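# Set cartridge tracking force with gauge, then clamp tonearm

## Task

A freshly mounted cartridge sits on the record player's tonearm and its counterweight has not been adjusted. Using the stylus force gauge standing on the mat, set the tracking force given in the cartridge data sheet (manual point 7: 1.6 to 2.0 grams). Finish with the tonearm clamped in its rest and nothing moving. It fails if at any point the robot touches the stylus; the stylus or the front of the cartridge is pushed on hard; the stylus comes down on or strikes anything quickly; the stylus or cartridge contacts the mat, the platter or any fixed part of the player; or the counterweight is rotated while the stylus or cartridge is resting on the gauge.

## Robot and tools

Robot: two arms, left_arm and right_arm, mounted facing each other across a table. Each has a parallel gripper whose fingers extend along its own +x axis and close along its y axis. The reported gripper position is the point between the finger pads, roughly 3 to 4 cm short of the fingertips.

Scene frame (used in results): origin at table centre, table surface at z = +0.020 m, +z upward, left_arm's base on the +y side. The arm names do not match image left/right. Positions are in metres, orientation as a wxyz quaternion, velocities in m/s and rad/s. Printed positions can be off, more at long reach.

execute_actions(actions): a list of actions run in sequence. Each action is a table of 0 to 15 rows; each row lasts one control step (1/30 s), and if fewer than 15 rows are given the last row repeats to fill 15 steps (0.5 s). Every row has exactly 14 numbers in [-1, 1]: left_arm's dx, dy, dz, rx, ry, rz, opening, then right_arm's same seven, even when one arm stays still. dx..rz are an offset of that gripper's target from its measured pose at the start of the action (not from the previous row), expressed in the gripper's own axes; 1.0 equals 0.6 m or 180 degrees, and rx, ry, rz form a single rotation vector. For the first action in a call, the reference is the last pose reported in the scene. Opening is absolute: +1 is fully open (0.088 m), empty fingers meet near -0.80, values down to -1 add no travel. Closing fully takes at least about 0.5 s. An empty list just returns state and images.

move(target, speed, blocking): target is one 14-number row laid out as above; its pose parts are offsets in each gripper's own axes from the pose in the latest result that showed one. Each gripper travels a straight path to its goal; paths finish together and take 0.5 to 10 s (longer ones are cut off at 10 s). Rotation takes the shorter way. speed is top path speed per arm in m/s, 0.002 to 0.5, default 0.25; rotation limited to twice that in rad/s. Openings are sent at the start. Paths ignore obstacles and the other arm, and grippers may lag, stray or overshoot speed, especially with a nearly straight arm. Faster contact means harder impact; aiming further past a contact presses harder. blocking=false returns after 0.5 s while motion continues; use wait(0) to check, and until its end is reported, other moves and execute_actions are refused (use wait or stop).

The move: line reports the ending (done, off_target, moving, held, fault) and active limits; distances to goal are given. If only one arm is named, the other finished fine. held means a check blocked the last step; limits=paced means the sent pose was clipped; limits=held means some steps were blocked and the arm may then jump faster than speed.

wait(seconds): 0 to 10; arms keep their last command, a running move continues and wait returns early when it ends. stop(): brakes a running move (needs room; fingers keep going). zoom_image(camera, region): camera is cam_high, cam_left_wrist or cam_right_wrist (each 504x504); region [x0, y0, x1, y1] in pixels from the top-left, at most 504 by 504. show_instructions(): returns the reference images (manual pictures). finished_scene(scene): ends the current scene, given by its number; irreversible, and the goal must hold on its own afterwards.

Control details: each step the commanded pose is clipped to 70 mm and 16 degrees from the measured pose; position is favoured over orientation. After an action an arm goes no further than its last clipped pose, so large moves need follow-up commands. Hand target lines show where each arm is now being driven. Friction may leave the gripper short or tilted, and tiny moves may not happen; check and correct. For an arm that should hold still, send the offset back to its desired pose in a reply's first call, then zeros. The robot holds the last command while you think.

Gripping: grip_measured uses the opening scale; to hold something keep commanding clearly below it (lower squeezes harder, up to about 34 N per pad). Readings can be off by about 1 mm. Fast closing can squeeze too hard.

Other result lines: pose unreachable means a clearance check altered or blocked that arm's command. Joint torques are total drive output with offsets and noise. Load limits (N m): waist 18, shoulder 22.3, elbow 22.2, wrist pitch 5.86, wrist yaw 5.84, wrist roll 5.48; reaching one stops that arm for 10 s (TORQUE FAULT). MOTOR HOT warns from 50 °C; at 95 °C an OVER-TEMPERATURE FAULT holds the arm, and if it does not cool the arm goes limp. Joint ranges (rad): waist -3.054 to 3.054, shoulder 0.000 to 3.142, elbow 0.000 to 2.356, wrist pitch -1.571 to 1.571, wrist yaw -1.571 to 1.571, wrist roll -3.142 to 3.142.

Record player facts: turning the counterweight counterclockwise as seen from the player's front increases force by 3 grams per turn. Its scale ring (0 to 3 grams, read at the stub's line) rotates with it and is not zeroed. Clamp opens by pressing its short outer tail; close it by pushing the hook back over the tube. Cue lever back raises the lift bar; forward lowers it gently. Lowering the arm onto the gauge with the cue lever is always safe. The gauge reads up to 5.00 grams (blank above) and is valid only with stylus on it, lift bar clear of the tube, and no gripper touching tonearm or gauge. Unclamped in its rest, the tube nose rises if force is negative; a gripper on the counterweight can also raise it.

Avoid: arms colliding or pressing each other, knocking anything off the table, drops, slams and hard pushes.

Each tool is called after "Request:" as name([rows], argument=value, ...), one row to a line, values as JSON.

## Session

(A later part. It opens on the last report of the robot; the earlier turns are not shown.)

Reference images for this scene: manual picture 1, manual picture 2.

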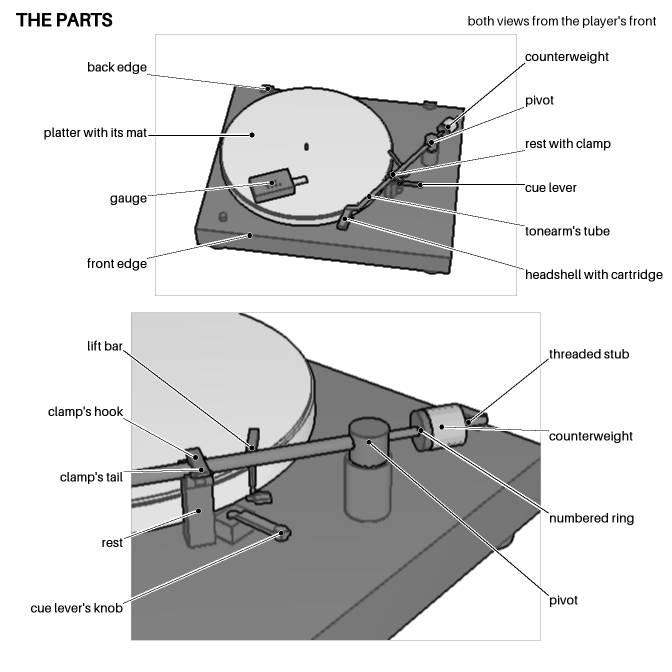

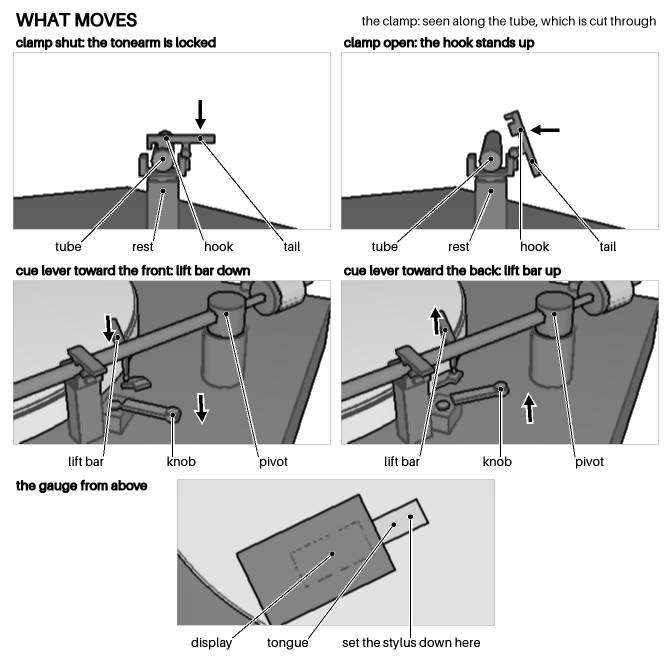

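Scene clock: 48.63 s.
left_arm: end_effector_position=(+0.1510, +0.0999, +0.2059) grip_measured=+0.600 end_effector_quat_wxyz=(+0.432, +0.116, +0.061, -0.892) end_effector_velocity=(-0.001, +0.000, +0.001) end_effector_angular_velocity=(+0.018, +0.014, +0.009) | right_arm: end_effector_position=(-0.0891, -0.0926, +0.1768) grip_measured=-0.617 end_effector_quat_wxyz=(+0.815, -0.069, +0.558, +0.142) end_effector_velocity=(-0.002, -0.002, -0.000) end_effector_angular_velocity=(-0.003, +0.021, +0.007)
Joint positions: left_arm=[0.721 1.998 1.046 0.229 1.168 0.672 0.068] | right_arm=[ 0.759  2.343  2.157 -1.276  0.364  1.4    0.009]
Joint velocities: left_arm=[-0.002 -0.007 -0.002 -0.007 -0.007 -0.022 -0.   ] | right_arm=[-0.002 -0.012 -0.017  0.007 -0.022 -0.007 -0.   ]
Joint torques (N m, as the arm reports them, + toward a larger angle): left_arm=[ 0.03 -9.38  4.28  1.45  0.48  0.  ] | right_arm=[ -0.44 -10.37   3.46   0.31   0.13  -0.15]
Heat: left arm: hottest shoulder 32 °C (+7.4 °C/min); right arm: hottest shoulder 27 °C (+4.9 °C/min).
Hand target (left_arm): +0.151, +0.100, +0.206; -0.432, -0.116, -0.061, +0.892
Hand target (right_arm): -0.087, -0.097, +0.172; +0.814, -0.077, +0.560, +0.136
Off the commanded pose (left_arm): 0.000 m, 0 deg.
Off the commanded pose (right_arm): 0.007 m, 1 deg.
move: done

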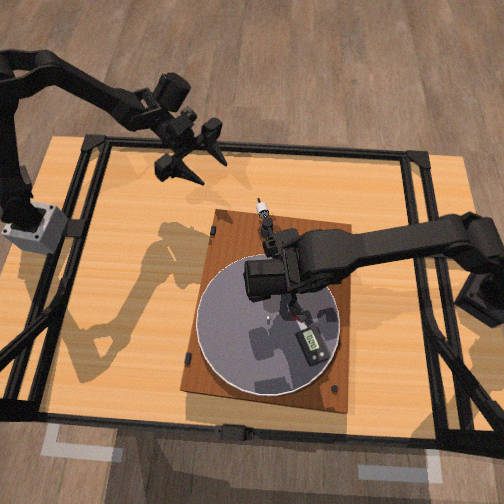

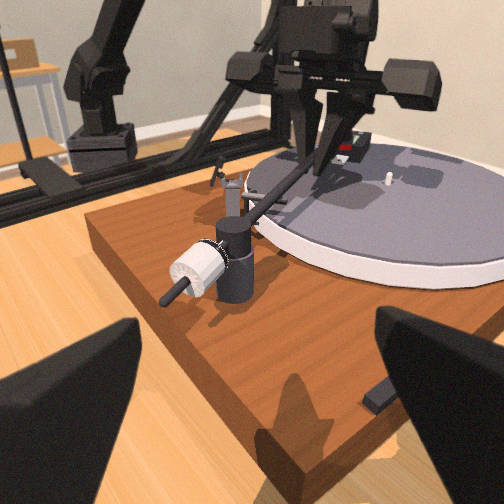

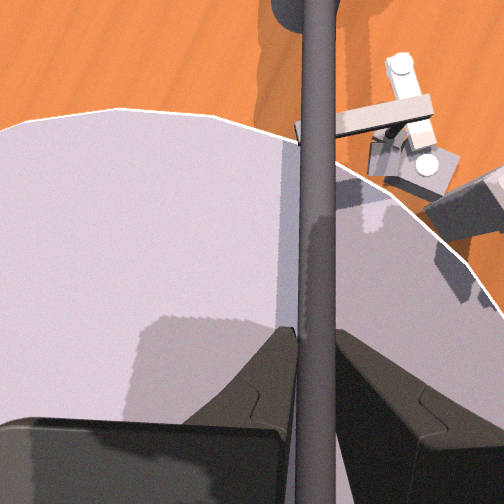

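Request:
move(target=[0,0,0,0,0,0,0.6, 0.004,-0.011,0.0,-0.005,0,-0.004,-0.65], speed=0.015)

Request:
zoom_image(camera="cam_left_wrist", region=[240,100,400,260])

Request:
zoom_image(camera="cam_high", region=[260,280,350,370])

Scene clock: 50.23 s.
left_arm: end_effector_position=(+0.1510, +0.0999, +0.2059) grip_measured=+0.600 end_effector_quat_wxyz=(+0.432, +0.116, +0.061, -0.892) end_effector_velocity=(+0.003, -0.001, +0.002) end_effector_angular_velocity=(-0.021, -0.027, +0.002) | right_arm: end_effector_position=(-0.0887, -0.0944, +0.1755) grip_measured=-0.617 end_effector_quat_wxyz=(+0.815, -0.074, +0.556, +0.145) end_effector_velocity=(-0.001, -0.004, -0.004) end_effector_angular_velocity=(-0.023, +0.018, +0.007)
Joint positions: left_arm=[0.721 1.998 1.046 0.229 1.168 0.672 0.068] | right_arm=[ 0.759  2.333  2.132 -1.262  0.367  1.389  0.009]
Joint velocities: left_arm=[ 0.002 -0.002  0.002  0.007 -0.007  0.022 -0.   ] | right_arm=[-0.002 -0.002 -0.012 -0.007 -0.022 -0.007  0.   ]
Joint torques (N m, as the arm reports them, + toward a larger angle): left_arm=[ 0.02 -9.34  4.32  1.46  0.48 -0.01] | right_arm=[ -0.38 -11.02   3.84   0.23   0.26  -0.13]
Heat: left arm: hottest shoulder 32 °C (+7.2 °C/min); right arm: hottest shoulder 28 °C (+6.0 °C/min).
Hand target (left_arm): +0.151, +0.100, +0.206; -0.432, -0.116, -0.061, +0.892
Hand target (right_arm): -0.086, -0.099, +0.174; +0.815, -0.079, +0.557, +0.141
Off the commanded pose (left_arm): 0.000 m, 0 deg.
Off the commanded pose (right_arm): 0.005 m, 1 deg.
move: done

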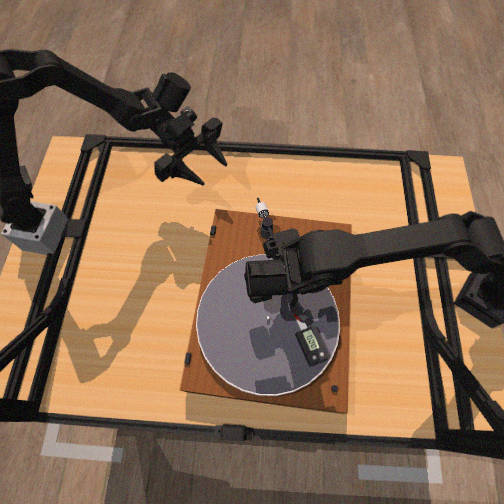

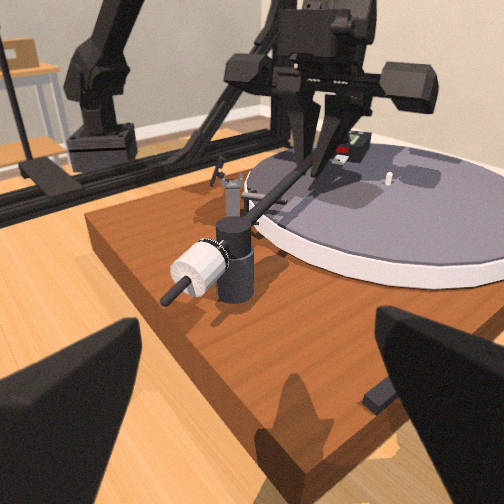

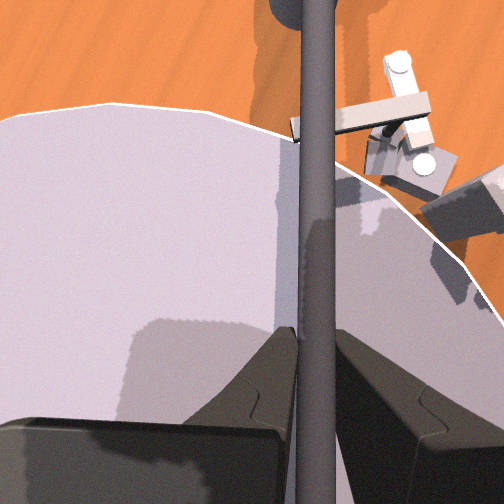

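Region (240, 100, 400, 260) of cam_left_wrist's 504x504 image, scaled by 3.150, with more detail than that image has.

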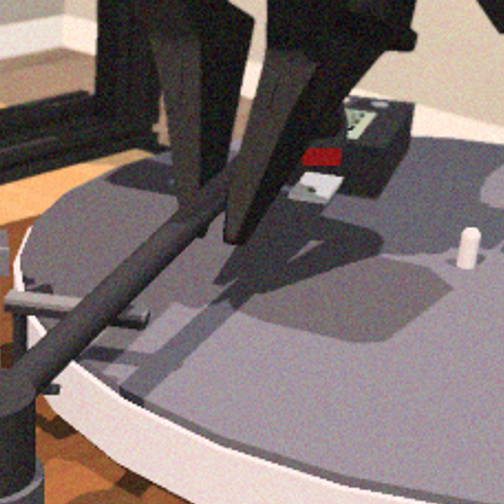

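Region (260, 280, 350, 370) of cam_high's 504x504 image, scaled by 5.600, with more detail than that image has.

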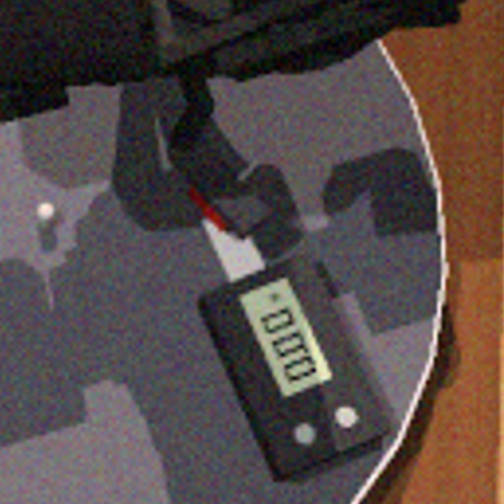

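Request:
execute_actions([
  [[0,0,0,0,0,0,0.6,0,0,0,0,0,0,-0.64],[0,0,0,0,0,0,0.6,0,0,0,0,0,0,-0.635],[0,0,0,0,0,0,0.6,0,0,0,0,0,0,-0.63],[0,0,0,0,0,0,0.6,0,0,0,0,0,0,-0.626],[0,0,0,0,0,0,0.6,0,0,0,0,0,0,-0.622],[0,0,0,0,0,0,0.6,0,0,0,0,0,0,-0.619],[0,0,0,0,0,0,0.6,0,0,0,0,0,0,-0.616],[0,0,0,0,0,0,0.6,0,0,0,0,0,0,-0.613],[0,0,0,0,0,0,0.6,0,0,0,0,0,0,-0.61],[0,0,0,0,0,0,0.6,0,0,0,0,0,0,-0.606],[0,0,0,0,0,0,0.6,0,0,0,0,0,0,-0.602],[0,0,0,0,0,0,0.6,0,0,0,0,0,0,-0.598],[0,0,0,0,0,0,0.6,0,0,0,0,0,0,-0.594],[0,0,0,0,0,0,0.6,0,0,0,0,0,0,-0.59]],
  [[0,0,0,0,0,0,0.6,0,0,0,0,0,0,-0.58],[0,0,0,0,0,0,0.6,0,0,0,0,0,0,-0.57],[0,0,0,0,0,0,0.6,0,0,0,0,0,0,-0.55],[0,0,0,0,0,0,0.6,0,0,0,0,0,0,-0.52],[0,0,0,0,0,0,0.6,0,0,0,0,0,0,-0.48],[0,0,0,0,0,0,0.6,0,0,0,0,0,0,-0.42],[0,0,0,0,0,0,0.6,0,0,0,0,0,0,-0.35],[0,0,0,0,0,0,0.6,0,0,0,0,0,0,-0.25],[0,0,0,0,0,0,0.6,0,0,0,0,0,0,-0.15],[0,0,0,0,0,0,0.6,0,0,0,0,0,0,-0.05],[0,0,0,0,0,0,0.6,0,0,0,0,0,0,0.05]],
])

Request:
move(target=[0,0,0,0,0,0,0.6, -0.06,-0.01,0.0,0,0,0,0.05], speed=0.06)

Request:
zoom_image(camera="cam_left_wrist", region=[290,110,390,210])

Request:
zoom_image(camera="cam_high", region=[260,280,350,370])

Scene clock: 53.47 s.
left_arm: end_effector_position=(+0.1510, +0.0999, +0.2058) grip_measured=+0.600 end_effector_quat_wxyz=(+0.432, +0.116, +0.061, -0.892) end_effector_velocity=(-0.001, +0.000, -0.001) end_effector_angular_velocity=(+0.013, +0.006, +0.005) | right_arm: end_effector_position=(-0.0885, -0.0951, +0.1748) grip_measured=-0.007 end_effector_quat_wxyz=(+0.815, -0.075, +0.556, +0.145) end_effector_velocity=(+0.002, -0.002, +0.003) end_effector_angular_velocity=(+0.001, -0.006, -0.010)
Joint positions: left_arm=[0.721 1.998 1.045 0.229 1.168 0.672 0.068] | right_arm=[ 0.759  2.332  2.129 -1.262  0.367  1.388  0.039]
Joint velocities: left_arm=[-0.002 -0.002 -0.002 -0.007 -0.007 -0.007  0.   ] | right_arm=[-0.002 -0.007 -0.002 -0.007  0.007  0.007  0.028]
Joint torques (N m, as the arm reports them, + toward a larger angle): left_arm=[ 0.01 -9.37  4.29  1.45  0.48 -0.01] | right_arm=[ -0.02 -10.11   5.76   0.4    0.28  -0.02]
Heat: left arm: hottest shoulder 32 °C (+6.7 °C/min); right arm: hottest shoulder 29 °C (+6.7 °C/min).
Hand target (left_arm): +0.151, +0.100, +0.206; -0.432, -0.116, -0.061, +0.892
Hand target (right_arm): -0.089, -0.095, +0.175; +0.815, -0.075, +0.556, +0.145
Off the commanded pose (left_arm): 0.000 m, 0 deg.
Off the commanded pose (right_arm): 0.000 m, 0 deg.

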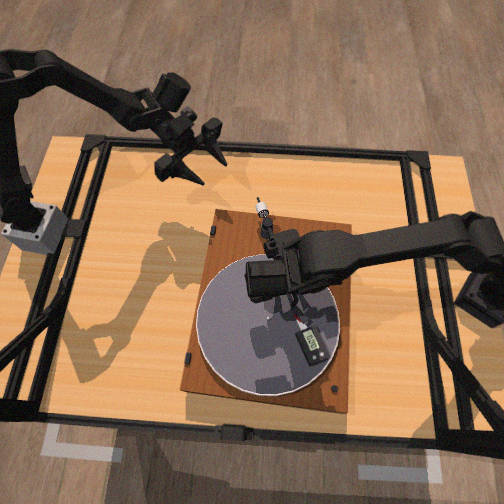

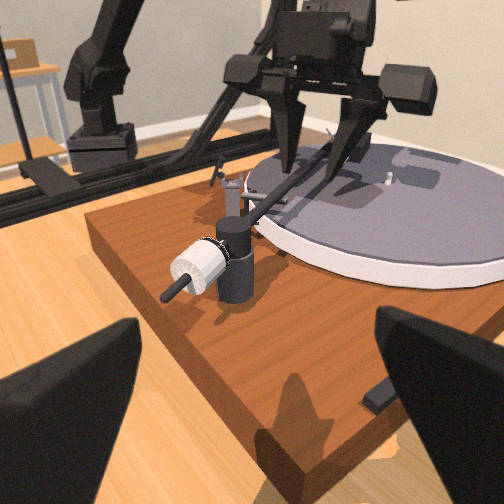

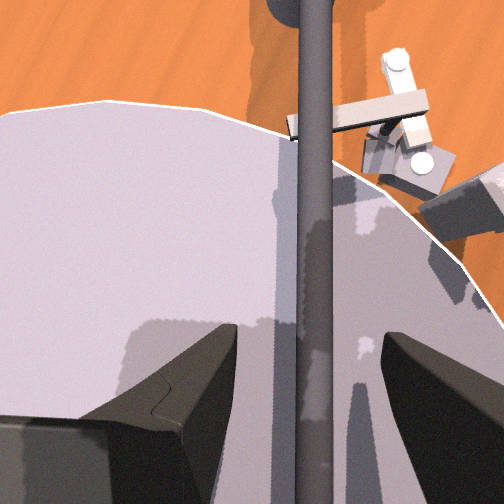

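Scene clock: 54.43 s.
left_arm: end_effector_position=(+0.1510, +0.0999, +0.2058) grip_measured=+0.600 end_effector_quat_wxyz=(+0.432, +0.116, +0.061, -0.892) end_effector_velocity=(-0.002, +0.002, -0.004) end_effector_angular_velocity=(+0.046, +0.033, +0.009) | right_arm: end_effector_position=(-0.0978, -0.1072, +0.2005) grip_measured=+0.050 end_effector_quat_wxyz=(+0.814, -0.084, +0.557, +0.140) end_effector_velocity=(+0.000, -0.002, -0.000) end_effector_angular_velocity=(-0.011, +0.005, +0.005)
Joint positions: left_arm=[0.721 1.998 1.045 0.229 1.168 0.672 0.068] | right_arm=[ 0.783  2.31   2.196 -1.378  0.367  1.41   0.041]
Joint velocities: left_arm=[-0.002 -0.002 -0.002 -0.037 -0.007 -0.022 -0.   ] | right_arm=[-0.002 -0.002 -0.002 -0.007 -0.007 -0.007  0.   ]
Joint torques (N m, as the arm reports them, + toward a larger angle): left_arm=[ 0.01 -9.37  4.29  1.47  0.48 -0.01] | right_arm=[  0.2  -10.92   6.81   0.09   0.36   0.18]
Heat: left arm: hottest shoulder 32 °C (+6.6 °C/min); right arm: hottest shoulder 29 °C (+6.6 °C/min).
Hand target (left_arm): +0.151, +0.100, +0.206; -0.432, -0.116, -0.061, +0.892
Hand target (right_arm): -0.099, -0.106, +0.208; +0.815, -0.075, +0.556, +0.144
Off the commanded pose (left_arm): 0.000 m, 0 deg.
Off the commanded pose (right_arm): 0.008 m, 1 deg.
move: done

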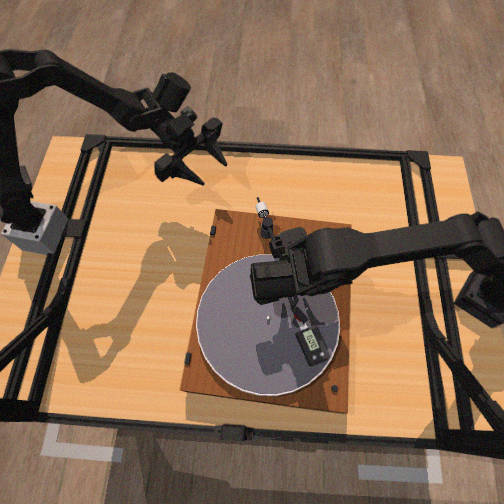

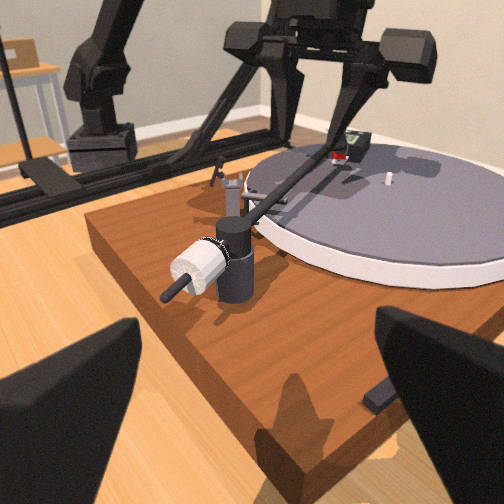

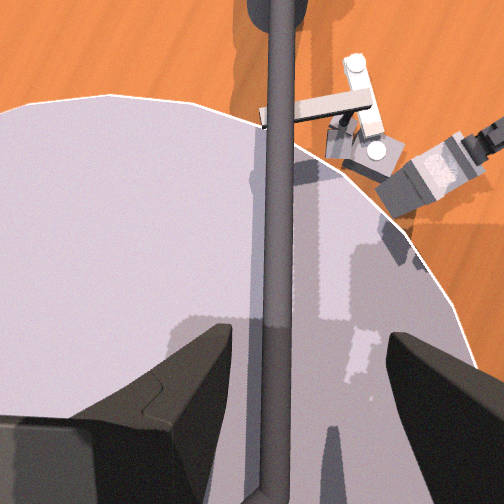

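Region (290, 110, 390, 210) of cam_left_wrist's 504x504 image, scaled by 5.040, with more detail than that image has.

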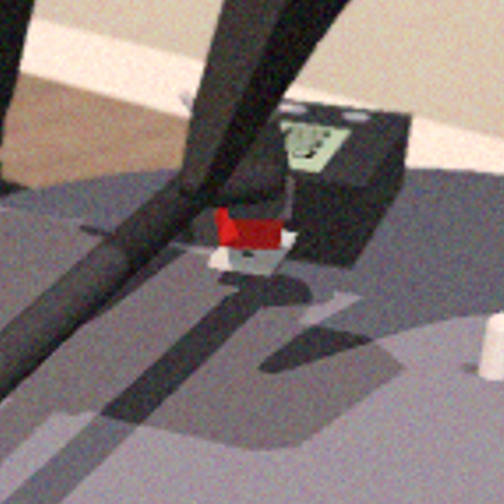

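Region (260, 280, 350, 370) of cam_high's 504x504 image, scaled by 5.600, with more detail than that image has.

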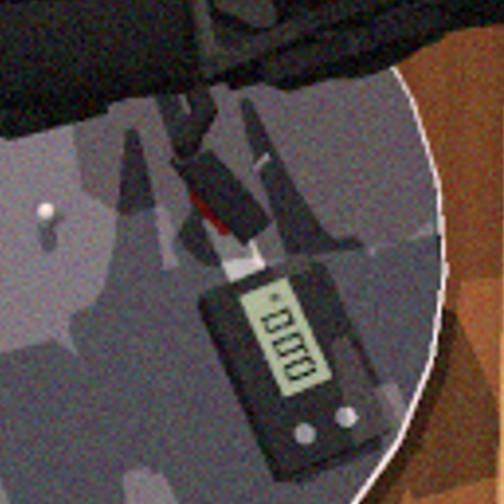

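Request:
move(target=[0,0,0,0,0,0,0.6, 0.042,-0.1087,0.1835,0.076,0.103,0.096,-0.31], speed=0.2)

Request:
move(target=[0,0,0,0,0,0,0.6, 0.075,0,0,0,0,0,-0.31], speed=0.1)

Request:
zoom_image(camera="cam_high", region=[260,280,350,370])

Scene clock: 58.50 s.
left_arm: end_effector_position=(+0.1510, +0.0999, +0.2058) grip_measured=+0.600 end_effector_quat_wxyz=(+0.432, +0.116, +0.061, -0.892) end_effector_velocity=(-0.001, +0.000, -0.003) end_effector_angular_velocity=(+0.026, +0.019, +0.009) | right_arm: end_effector_position=(+0.0294, -0.1311, +0.2142) grip_measured=-0.310 end_effector_quat_wxyz=(+0.689, +0.077, +0.699, +0.175) end_effector_velocity=(-0.003, -0.002, +0.000) end_effector_angular_velocity=(-0.001, +0.019, +0.012)
Joint positions: left_arm=[0.721 1.998 1.045 0.229 1.168 0.672 0.068] | right_arm=[ 0.345  1.997  1.746 -0.983 -0.127  1.191  0.024]
Joint velocities: left_arm=[-0.002  0.002 -0.002 -0.007 -0.007 -0.022 -0.   ] | right_arm=[-0.002 -0.002 -0.002 -0.007 -0.022 -0.007 -0.   ]
Joint torques (N m, as the arm reports them, + toward a larger angle): left_arm=[ 0.01 -9.35  4.29  1.47  0.47 -0.01] | right_arm=[-0.08 -9.8   4.81  1.1  -0.15 -0.27]
Heat: left arm: hottest shoulder 33 °C (+7.2 °C/min); right arm: hottest shoulder 30 °C (+7.2 °C/min).
Hand target (left_arm): +0.151, +0.100, +0.206; -0.432, -0.116, -0.061, +0.892
Hand target (right_arm): +0.028, -0.134, +0.215; +0.688, +0.076, +0.699, +0.178
Off the commanded pose (left_arm): 0.000 m, 0 deg.
Off the commanded pose (right_arm): 0.003 m, 0 deg.
move: done

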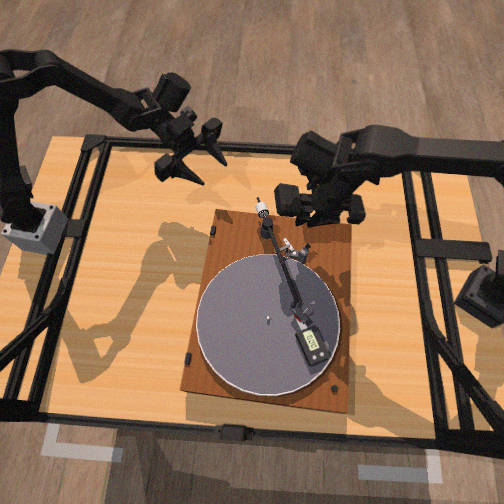

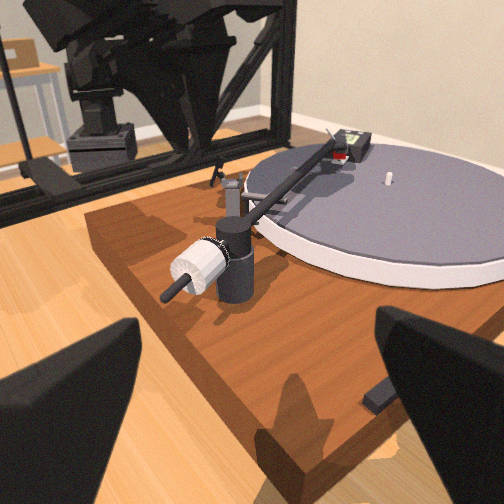

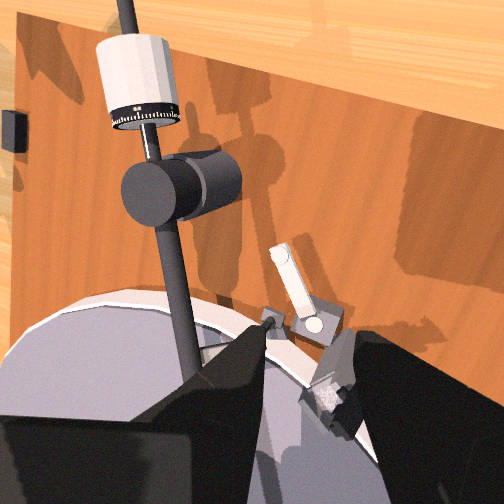

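Scene clock: 59.33 s.
left_arm: end_effector_position=(+0.1510, +0.0999, +0.2058) grip_measured=+0.600 end_effector_quat_wxyz=(+0.432, +0.116, +0.061, -0.892) end_effector_velocity=(+0.002, -0.000, +0.000) end_effector_angular_velocity=(+0.001, -0.003, +0.010) | right_arm: end_effector_position=(+0.0289, -0.1140, +0.1812) grip_measured=-0.310 end_effector_quat_wxyz=(+0.689, +0.083, +0.696, +0.184) end_effector_velocity=(-0.000, -0.000, +0.002) end_effector_angular_velocity=(+0.009, +0.002, +0.007)
Joint positions: left_arm=[0.721 1.998 1.045 0.229 1.168 0.672 0.068] | right_arm=[ 0.356  2.056  1.696 -0.852 -0.126  1.198  0.024]
Joint velocities: left_arm=[ 0.002 -0.002 -0.002  0.007 -0.007 -0.007 -0.001] | right_arm=[-0.002 -0.007 -0.007  0.007 -0.007 -0.007 -0.   ]
Joint torques (N m, as the arm reports them, + toward a larger angle): left_arm=[ 0.02 -9.37  4.31  1.45  0.46 -0.01] | right_arm=[ 0.24 -7.67  5.25  1.07  0.07  0.15]
Heat: left arm: hottest shoulder 33 °C (+7.1 °C/min); right arm: hottest shoulder 30 °C (+7.1 °C/min).
Hand target (left_arm): +0.151, +0.100, +0.206; -0.432, -0.116, -0.061, +0.892
Hand target (right_arm): +0.028, -0.116, +0.172; +0.689, +0.077, +0.699, +0.175
Off the commanded pose (left_arm): 0.000 m, 0 deg.
Off the commanded pose (right_arm): 0.009 m, 1 deg.
move: off_target (right_arm)

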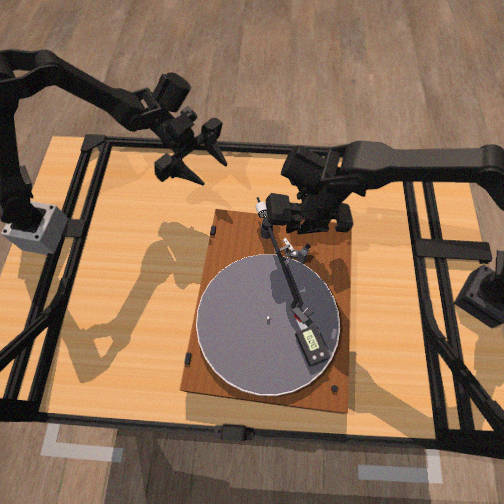

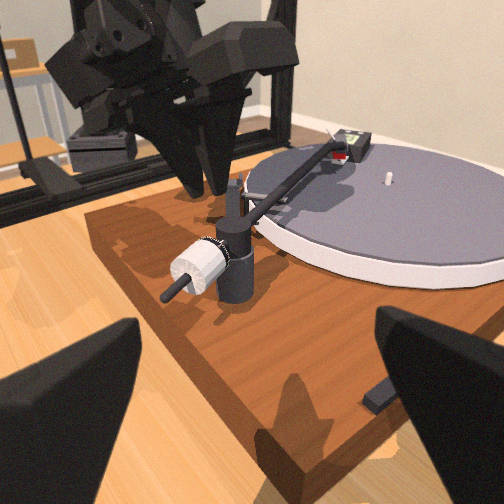

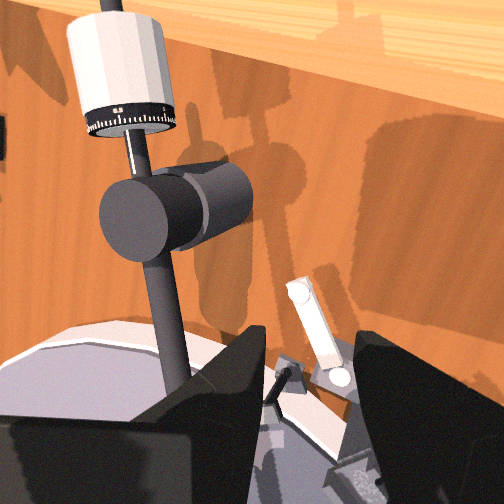

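Region (260, 280, 350, 370) of cam_high's 504x504 image, scaled by 5.600, with more detail than that image has.

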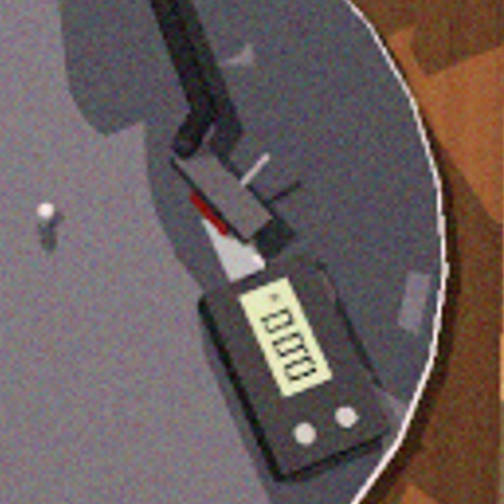

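Request:
move(target=[0,0,0,0,0,0,0.6, 0.088,-0.01,-0.006,0,0,-0.008,-0.31], speed=0.07)

Request:
zoom_image(camera="cam_right_wrist", region=[0,0,220,220])

Scene clock: 61.47 s.
left_arm: end_effector_position=(+0.1510, +0.0999, +0.2058) grip_measured=+0.600 end_effector_quat_wxyz=(+0.432, +0.116, +0.061, -0.892) end_effector_velocity=(+0.001, -0.000, -0.002) end_effector_angular_velocity=(+0.027, +0.003, +0.016) | right_arm: end_effector_position=(+0.0259, -0.0977, +0.1410) grip_measured=-0.310 end_effector_quat_wxyz=(+0.692, +0.081, +0.693, +0.185) end_effector_velocity=(-0.000, -0.001, +0.004) end_effector_angular_velocity=(+0.004, +0.003, +0.007)
Joint positions: left_arm=[0.721 1.998 1.045 0.229 1.168 0.672 0.068] | right_arm=[ 0.374  2.143  1.667 -0.733 -0.113  1.21   0.024]
Joint velocities: left_arm=[-0.002 -0.002  0.002 -0.022 -0.022 -0.007 -0.   ] | right_arm=[-0.002 -0.007  0.002 -0.007 -0.007 -0.007 -0.   ]
Joint torques (N m, as the arm reports them, + toward a larger angle): left_arm=[ 0.05 -9.36  4.32  1.46  0.48 -0.01] | right_arm=[ 0.22 -7.86  4.94  1.03  0.08  0.17]
Heat: left arm: hottest shoulder 33 °C (+7.1 °C/min); right arm: hottest shoulder 30 °C (+7.1 °C/min).
Hand target (left_arm): +0.151, +0.100, +0.206; -0.432, -0.116, -0.061, +0.892
Hand target (right_arm): +0.024, -0.101, +0.130; +0.692, +0.074, +0.697, +0.175
Off the commanded pose (left_arm): 0.000 m, 0 deg.
Off the commanded pose (right_arm): 0.012 m, 1 deg.
move: off_target (right_arm)

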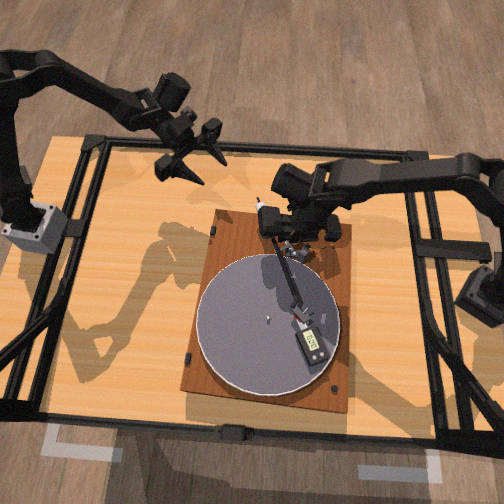

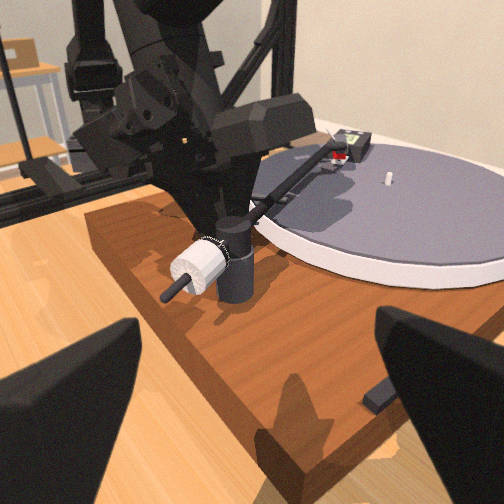

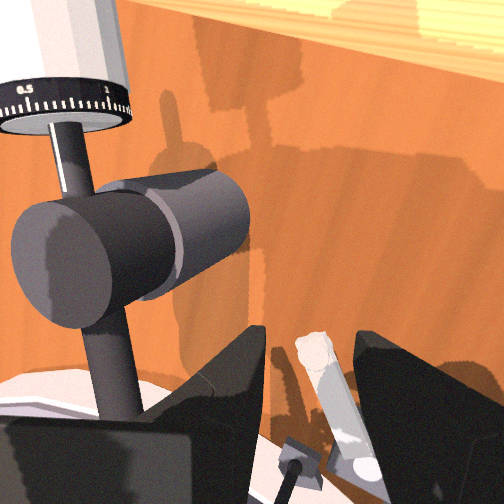

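Region (0, 0, 220, 220) of cam_right_wrist's 504x504 image, scaled by 2.291, with more detail than that image has.

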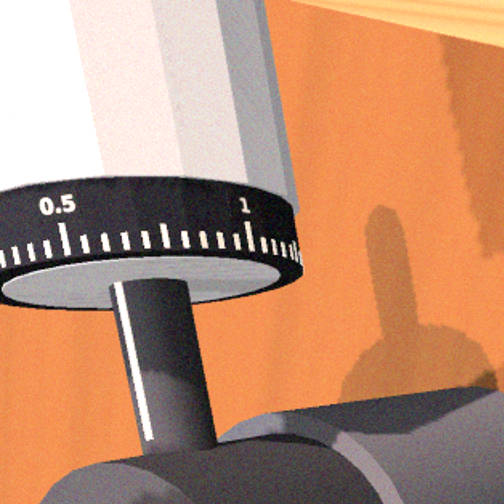

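Request:
move(target=[0,0,0,0,0,0,0.6, 0.011,-0.0185,-0.002,0,0,0,-0.31], speed=0.03)

Request:
zoom_image(camera="cam_high", region=[260,280,350,370])

Scene clock: 63.00 s.
left_arm: end_effector_position=(+0.1510, +0.0999, +0.2058) grip_measured=+0.600 end_effector_quat_wxyz=(+0.432, +0.116, +0.061, -0.892) end_effector_velocity=(-0.002, +0.001, -0.004) end_effector_angular_velocity=(+0.029, +0.016, +0.005) | right_arm: end_effector_position=(+0.0252, -0.1000, +0.1337) grip_measured=-0.311 end_effector_quat_wxyz=(+0.692, +0.085, +0.691, +0.190) end_effector_velocity=(-0.001, -0.003, +0.001) end_effector_angular_velocity=(+0.004, +0.003, +0.007)
Joint positions: left_arm=[0.721 1.998 1.045 0.229 1.168 0.672 0.068] | right_arm=[ 0.374  2.133  1.616 -0.68  -0.114  1.21   0.024]
Joint velocities: left_arm=[-0.002  0.002 -0.002 -0.022 -0.007 -0.007 -0.   ] | right_arm=[-0.002 -0.012 -0.017  0.007 -0.007 -0.007 -0.   ]
Joint torques (N m, as the arm reports them, + toward a larger angle): left_arm=[ 0.   -9.36  4.29  1.46  0.48  0.  ] | right_arm=[-0.45 -9.9   3.89  0.83 -0.04 -0.21]
Heat: left arm: hottest shoulder 33 °C (+7.0 °C/min); right arm: hottest shoulder 30 °C (+7.0 °C/min).
Hand target (left_arm): +0.151, +0.100, +0.206; -0.432, -0.116, -0.061, +0.892
Hand target (right_arm): +0.026, -0.106, +0.131; +0.692, +0.080, +0.693, +0.185
Off the commanded pose (left_arm): 0.000 m, 0 deg.
Off the commanded pose (right_arm): 0.006 m, 1 deg.
move: done

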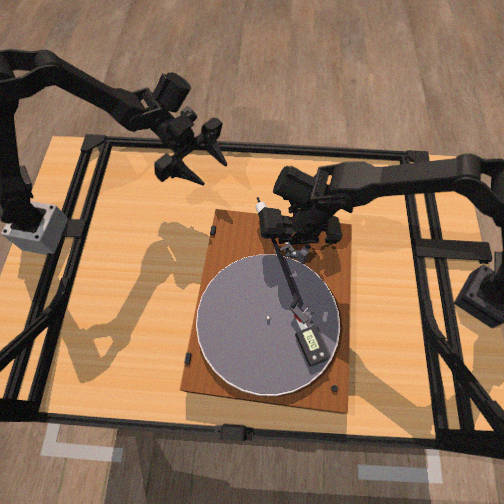

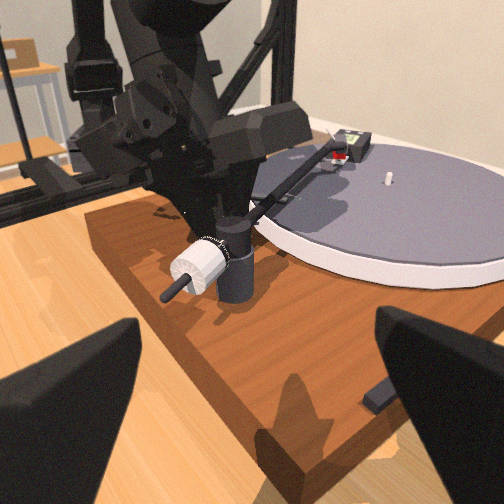

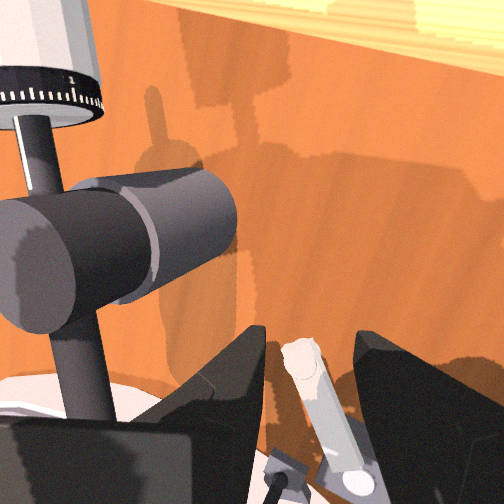

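Region (260, 280, 350, 370) of cam_high's 504x504 image, scaled by 5.600, with more detail than that image has.

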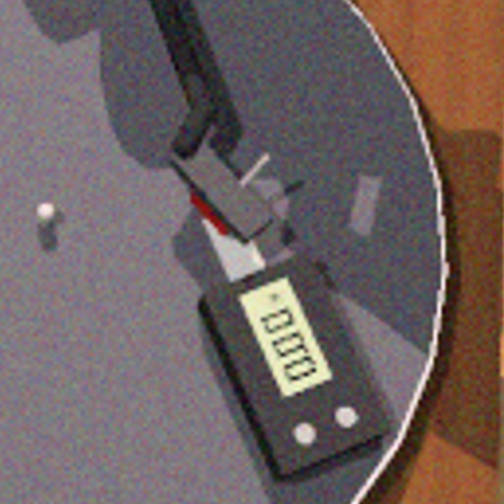

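Request:
move(target=[0,0,0,0,0,0,0.6, -0.025,-0.056,0,0,0,0,-0.4], speed=0.035)

Request:
wait(seconds=5)

Request:
zoom_image(camera="cam_high", region=[260,280,350,370])

Scene clock: 64.77 s.
left_arm: end_effector_position=(+0.1510, +0.0999, +0.2058) grip_measured=+0.600 end_effector_quat_wxyz=(+0.432, +0.116, +0.061, -0.892) end_effector_velocity=(-0.002, +0.001, -0.001) end_effector_angular_velocity=(+0.030, +0.022, +0.009) | right_arm: end_effector_position=(+0.0298, -0.1284, +0.1362) grip_measured=-0.398 end_effector_quat_wxyz=(+0.693, +0.090, +0.689, +0.195) end_effector_velocity=(-0.003, -0.001, +0.000) end_effector_angular_velocity=(+0.008, +0.010, +0.026)
Joint positions: left_arm=[0.721 1.998 1.045 0.229 1.168 0.672 0.068] | right_arm=[ 0.346  2.022  1.452 -0.613 -0.125  1.184  0.02 ]
Joint velocities: left_arm=[-0.002 -0.007 -0.002 -0.022 -0.007 -0.022 -0.   ] | right_arm=[-0.002 -0.007 -0.012  0.007 -0.022 -0.022 -0.   ]
Joint torques (N m, as the arm reports them, + toward a larger angle): left_arm=[ 0.03 -9.4   4.29  1.46  0.47 -0.01] | right_arm=[ -0.61 -10.13   3.62   0.17  -0.05  -0.28]
Heat: left arm: hottest shoulder 33 °C (+7.0 °C/min); right arm: hottest shoulder 30 °C (+7.0 °C/min).
Hand target (left_arm): +0.151, +0.100, +0.206; -0.432, -0.116, -0.061, +0.892
Hand target (right_arm): +0.030, -0.137, +0.135; +0.692, +0.085, +0.691, +0.189
Off the commanded pose (left_arm): 0.000 m, 0 deg.
Off the commanded pose (right_arm): 0.008 m, 1 deg.
move: done

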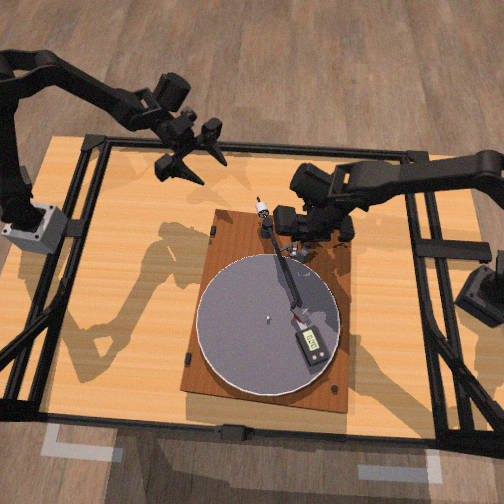

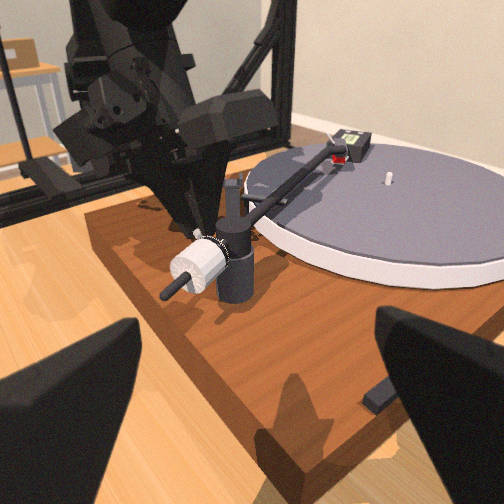

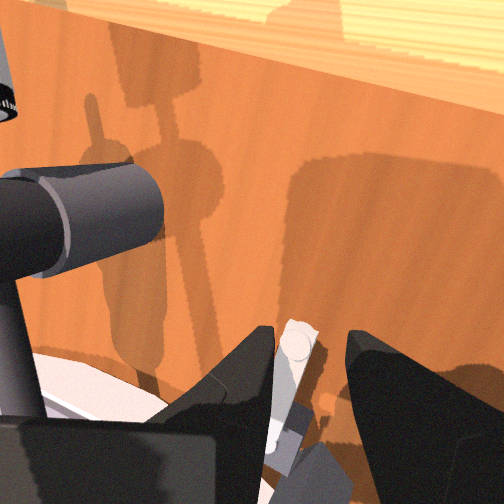

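Scene clock: 69.77 s.
left_arm: end_effector_position=(+0.1510, +0.0999, +0.2058) grip_measured=+0.600 end_effector_quat_wxyz=(+0.432, +0.116, +0.061, -0.892) end_effector_velocity=(-0.002, -0.001, +0.002) end_effector_angular_velocity=(+0.006, +0.006, +0.004) | right_arm: end_effector_position=(+0.0297, -0.1284, +0.1364) grip_measured=-0.397 end_effector_quat_wxyz=(+0.692, +0.090, +0.688, +0.196) end_effector_velocity=(-0.000, -0.002, +0.002) end_effector_angular_velocity=(-0.000, +0.004, +0.007)
Joint positions: left_arm=[0.721 1.998 1.045 0.229 1.168 0.672 0.068] | right_arm=[ 0.346  2.021  1.451 -0.612 -0.125  1.184  0.02 ]
Joint velocities: left_arm=[-0.007 -0.007 -0.002  0.007 -0.007 -0.022 -0.   ] | right_arm=[-0.002 -0.007 -0.002 -0.007 -0.007 -0.007 -0.   ]
Joint torques (N m, as the arm reports them, + toward a larger angle): left_arm=[ 0.02 -9.36  4.27  1.47  0.48  0.  ] | right_arm=[-0.61 -9.92  3.72  0.14 -0.05 -0.27]
Heat: left arm: hottest shoulder 33 °C (+7.0 °C/min); right arm: hottest shoulder 31 °C (+7.0 °C/min).
Hand target (left_arm): +0.151, +0.100, +0.206; -0.432, -0.116, -0.061, +0.892
Hand target (right_arm): +0.030, -0.136, +0.135; +0.692, +0.085, +0.691, +0.189
Off the commanded pose (left_arm): 0.000 m, 0 deg.
Off the commanded pose (right_arm): 0.008 m, 1 deg.
wait: 5.00 s; at rest by 0.17 s

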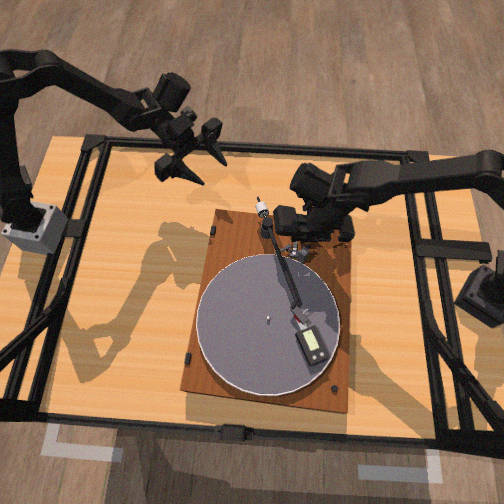

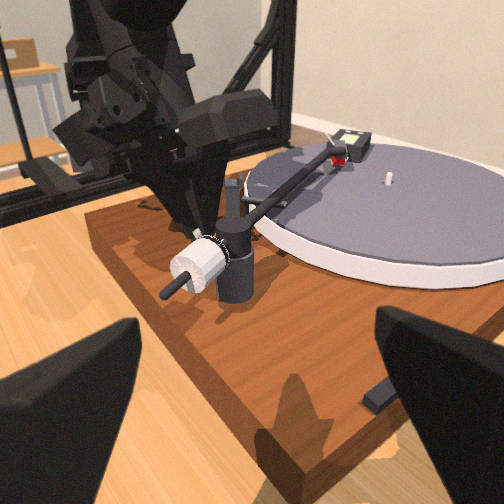

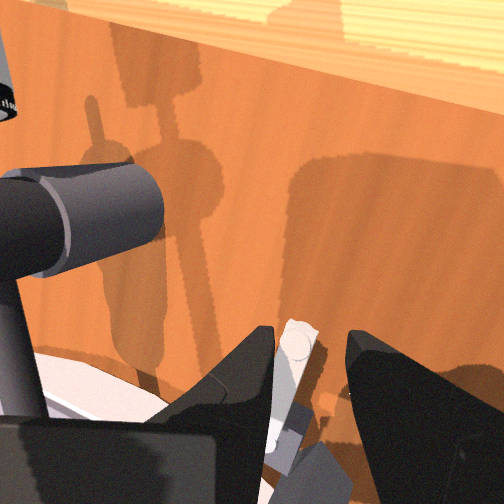

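Region (260, 280, 350, 370) of cam_high's 504x504 image, scaled by 5.600, with more detail than that image has.

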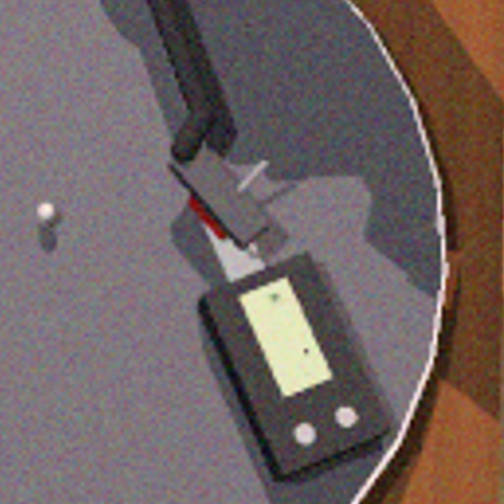

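Request:
move(target=[0,0,0,0,0,0,0.6, 0.024,0.052,-0.003,0,0,-0.01,-0.5], speed=0.035)

Scene clock: 71.83 s.
left_arm: end_effector_position=(+0.1510, +0.0999, +0.2058) grip_measured=+0.600 end_effector_quat_wxyz=(+0.432, +0.116, +0.061, -0.892) end_effector_velocity=(+0.001, -0.000, -0.002) end_effector_angular_velocity=(+0.010, -0.014, +0.012) | right_arm: end_effector_position=(+0.0251, -0.0993, +0.1395) grip_measured=-0.498 end_effector_quat_wxyz=(+0.696, +0.080, +0.689, +0.185) end_effector_velocity=(+0.000, -0.000, +0.001) end_effector_angular_velocity=(-0.010, +0.007, +0.007)
Joint positions: left_arm=[0.721 1.998 1.045 0.229 1.168 0.672 0.068] | right_arm=[ 0.379  2.136  1.649 -0.72  -0.099  1.211  0.015]
Joint velocities: left_arm=[-0.002 -0.002 -0.002 -0.007 -0.022  0.007 -0.   ] | right_arm=[-0.002  0.007  0.017 -0.022 -0.007 -0.007 -0.   ]
Joint torques (N m, as the arm reports them, + toward a larger angle): left_arm=[ 0.   -9.39  4.25  1.46  0.47 -0.01] | right_arm=[ 0.52 -7.61  7.49  1.31 -0.02  0.2 ]
Heat: left arm: hottest shoulder 33 °C (+7.0 °C/min); right arm: hottest shoulder 31 °C (+7.0 °C/min).
Hand target (left_arm): +0.151, +0.100, +0.206; -0.432, -0.116, -0.061, +0.892
Hand target (right_arm): +0.023, -0.095, +0.136; +0.696, +0.080, +0.690, +0.185
Off the commanded pose (left_arm): 0.000 m, 0 deg.
Off the commanded pose (right_arm): 0.006 m, 0 deg.
move: done

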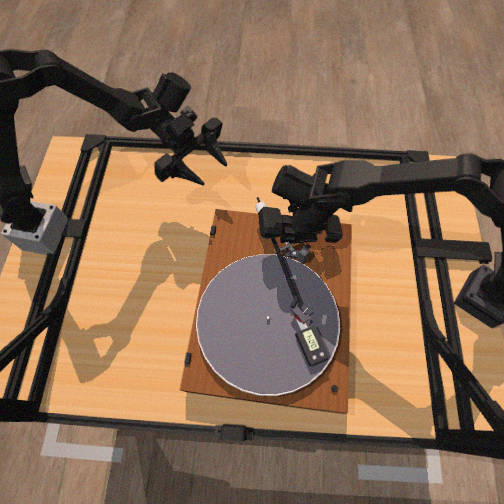

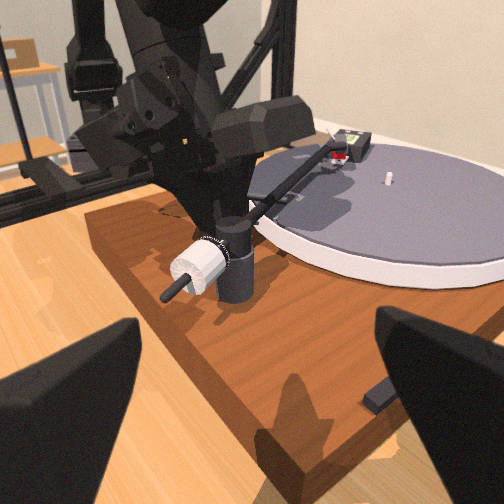

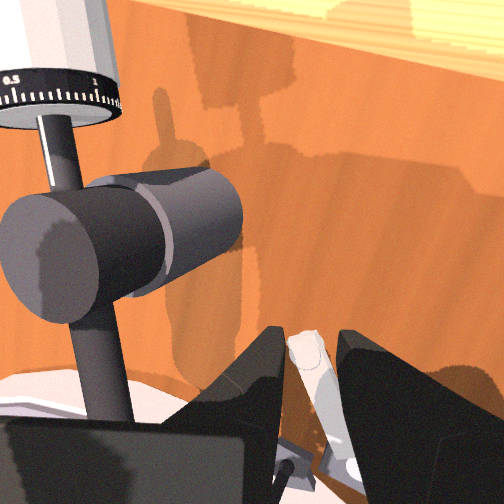

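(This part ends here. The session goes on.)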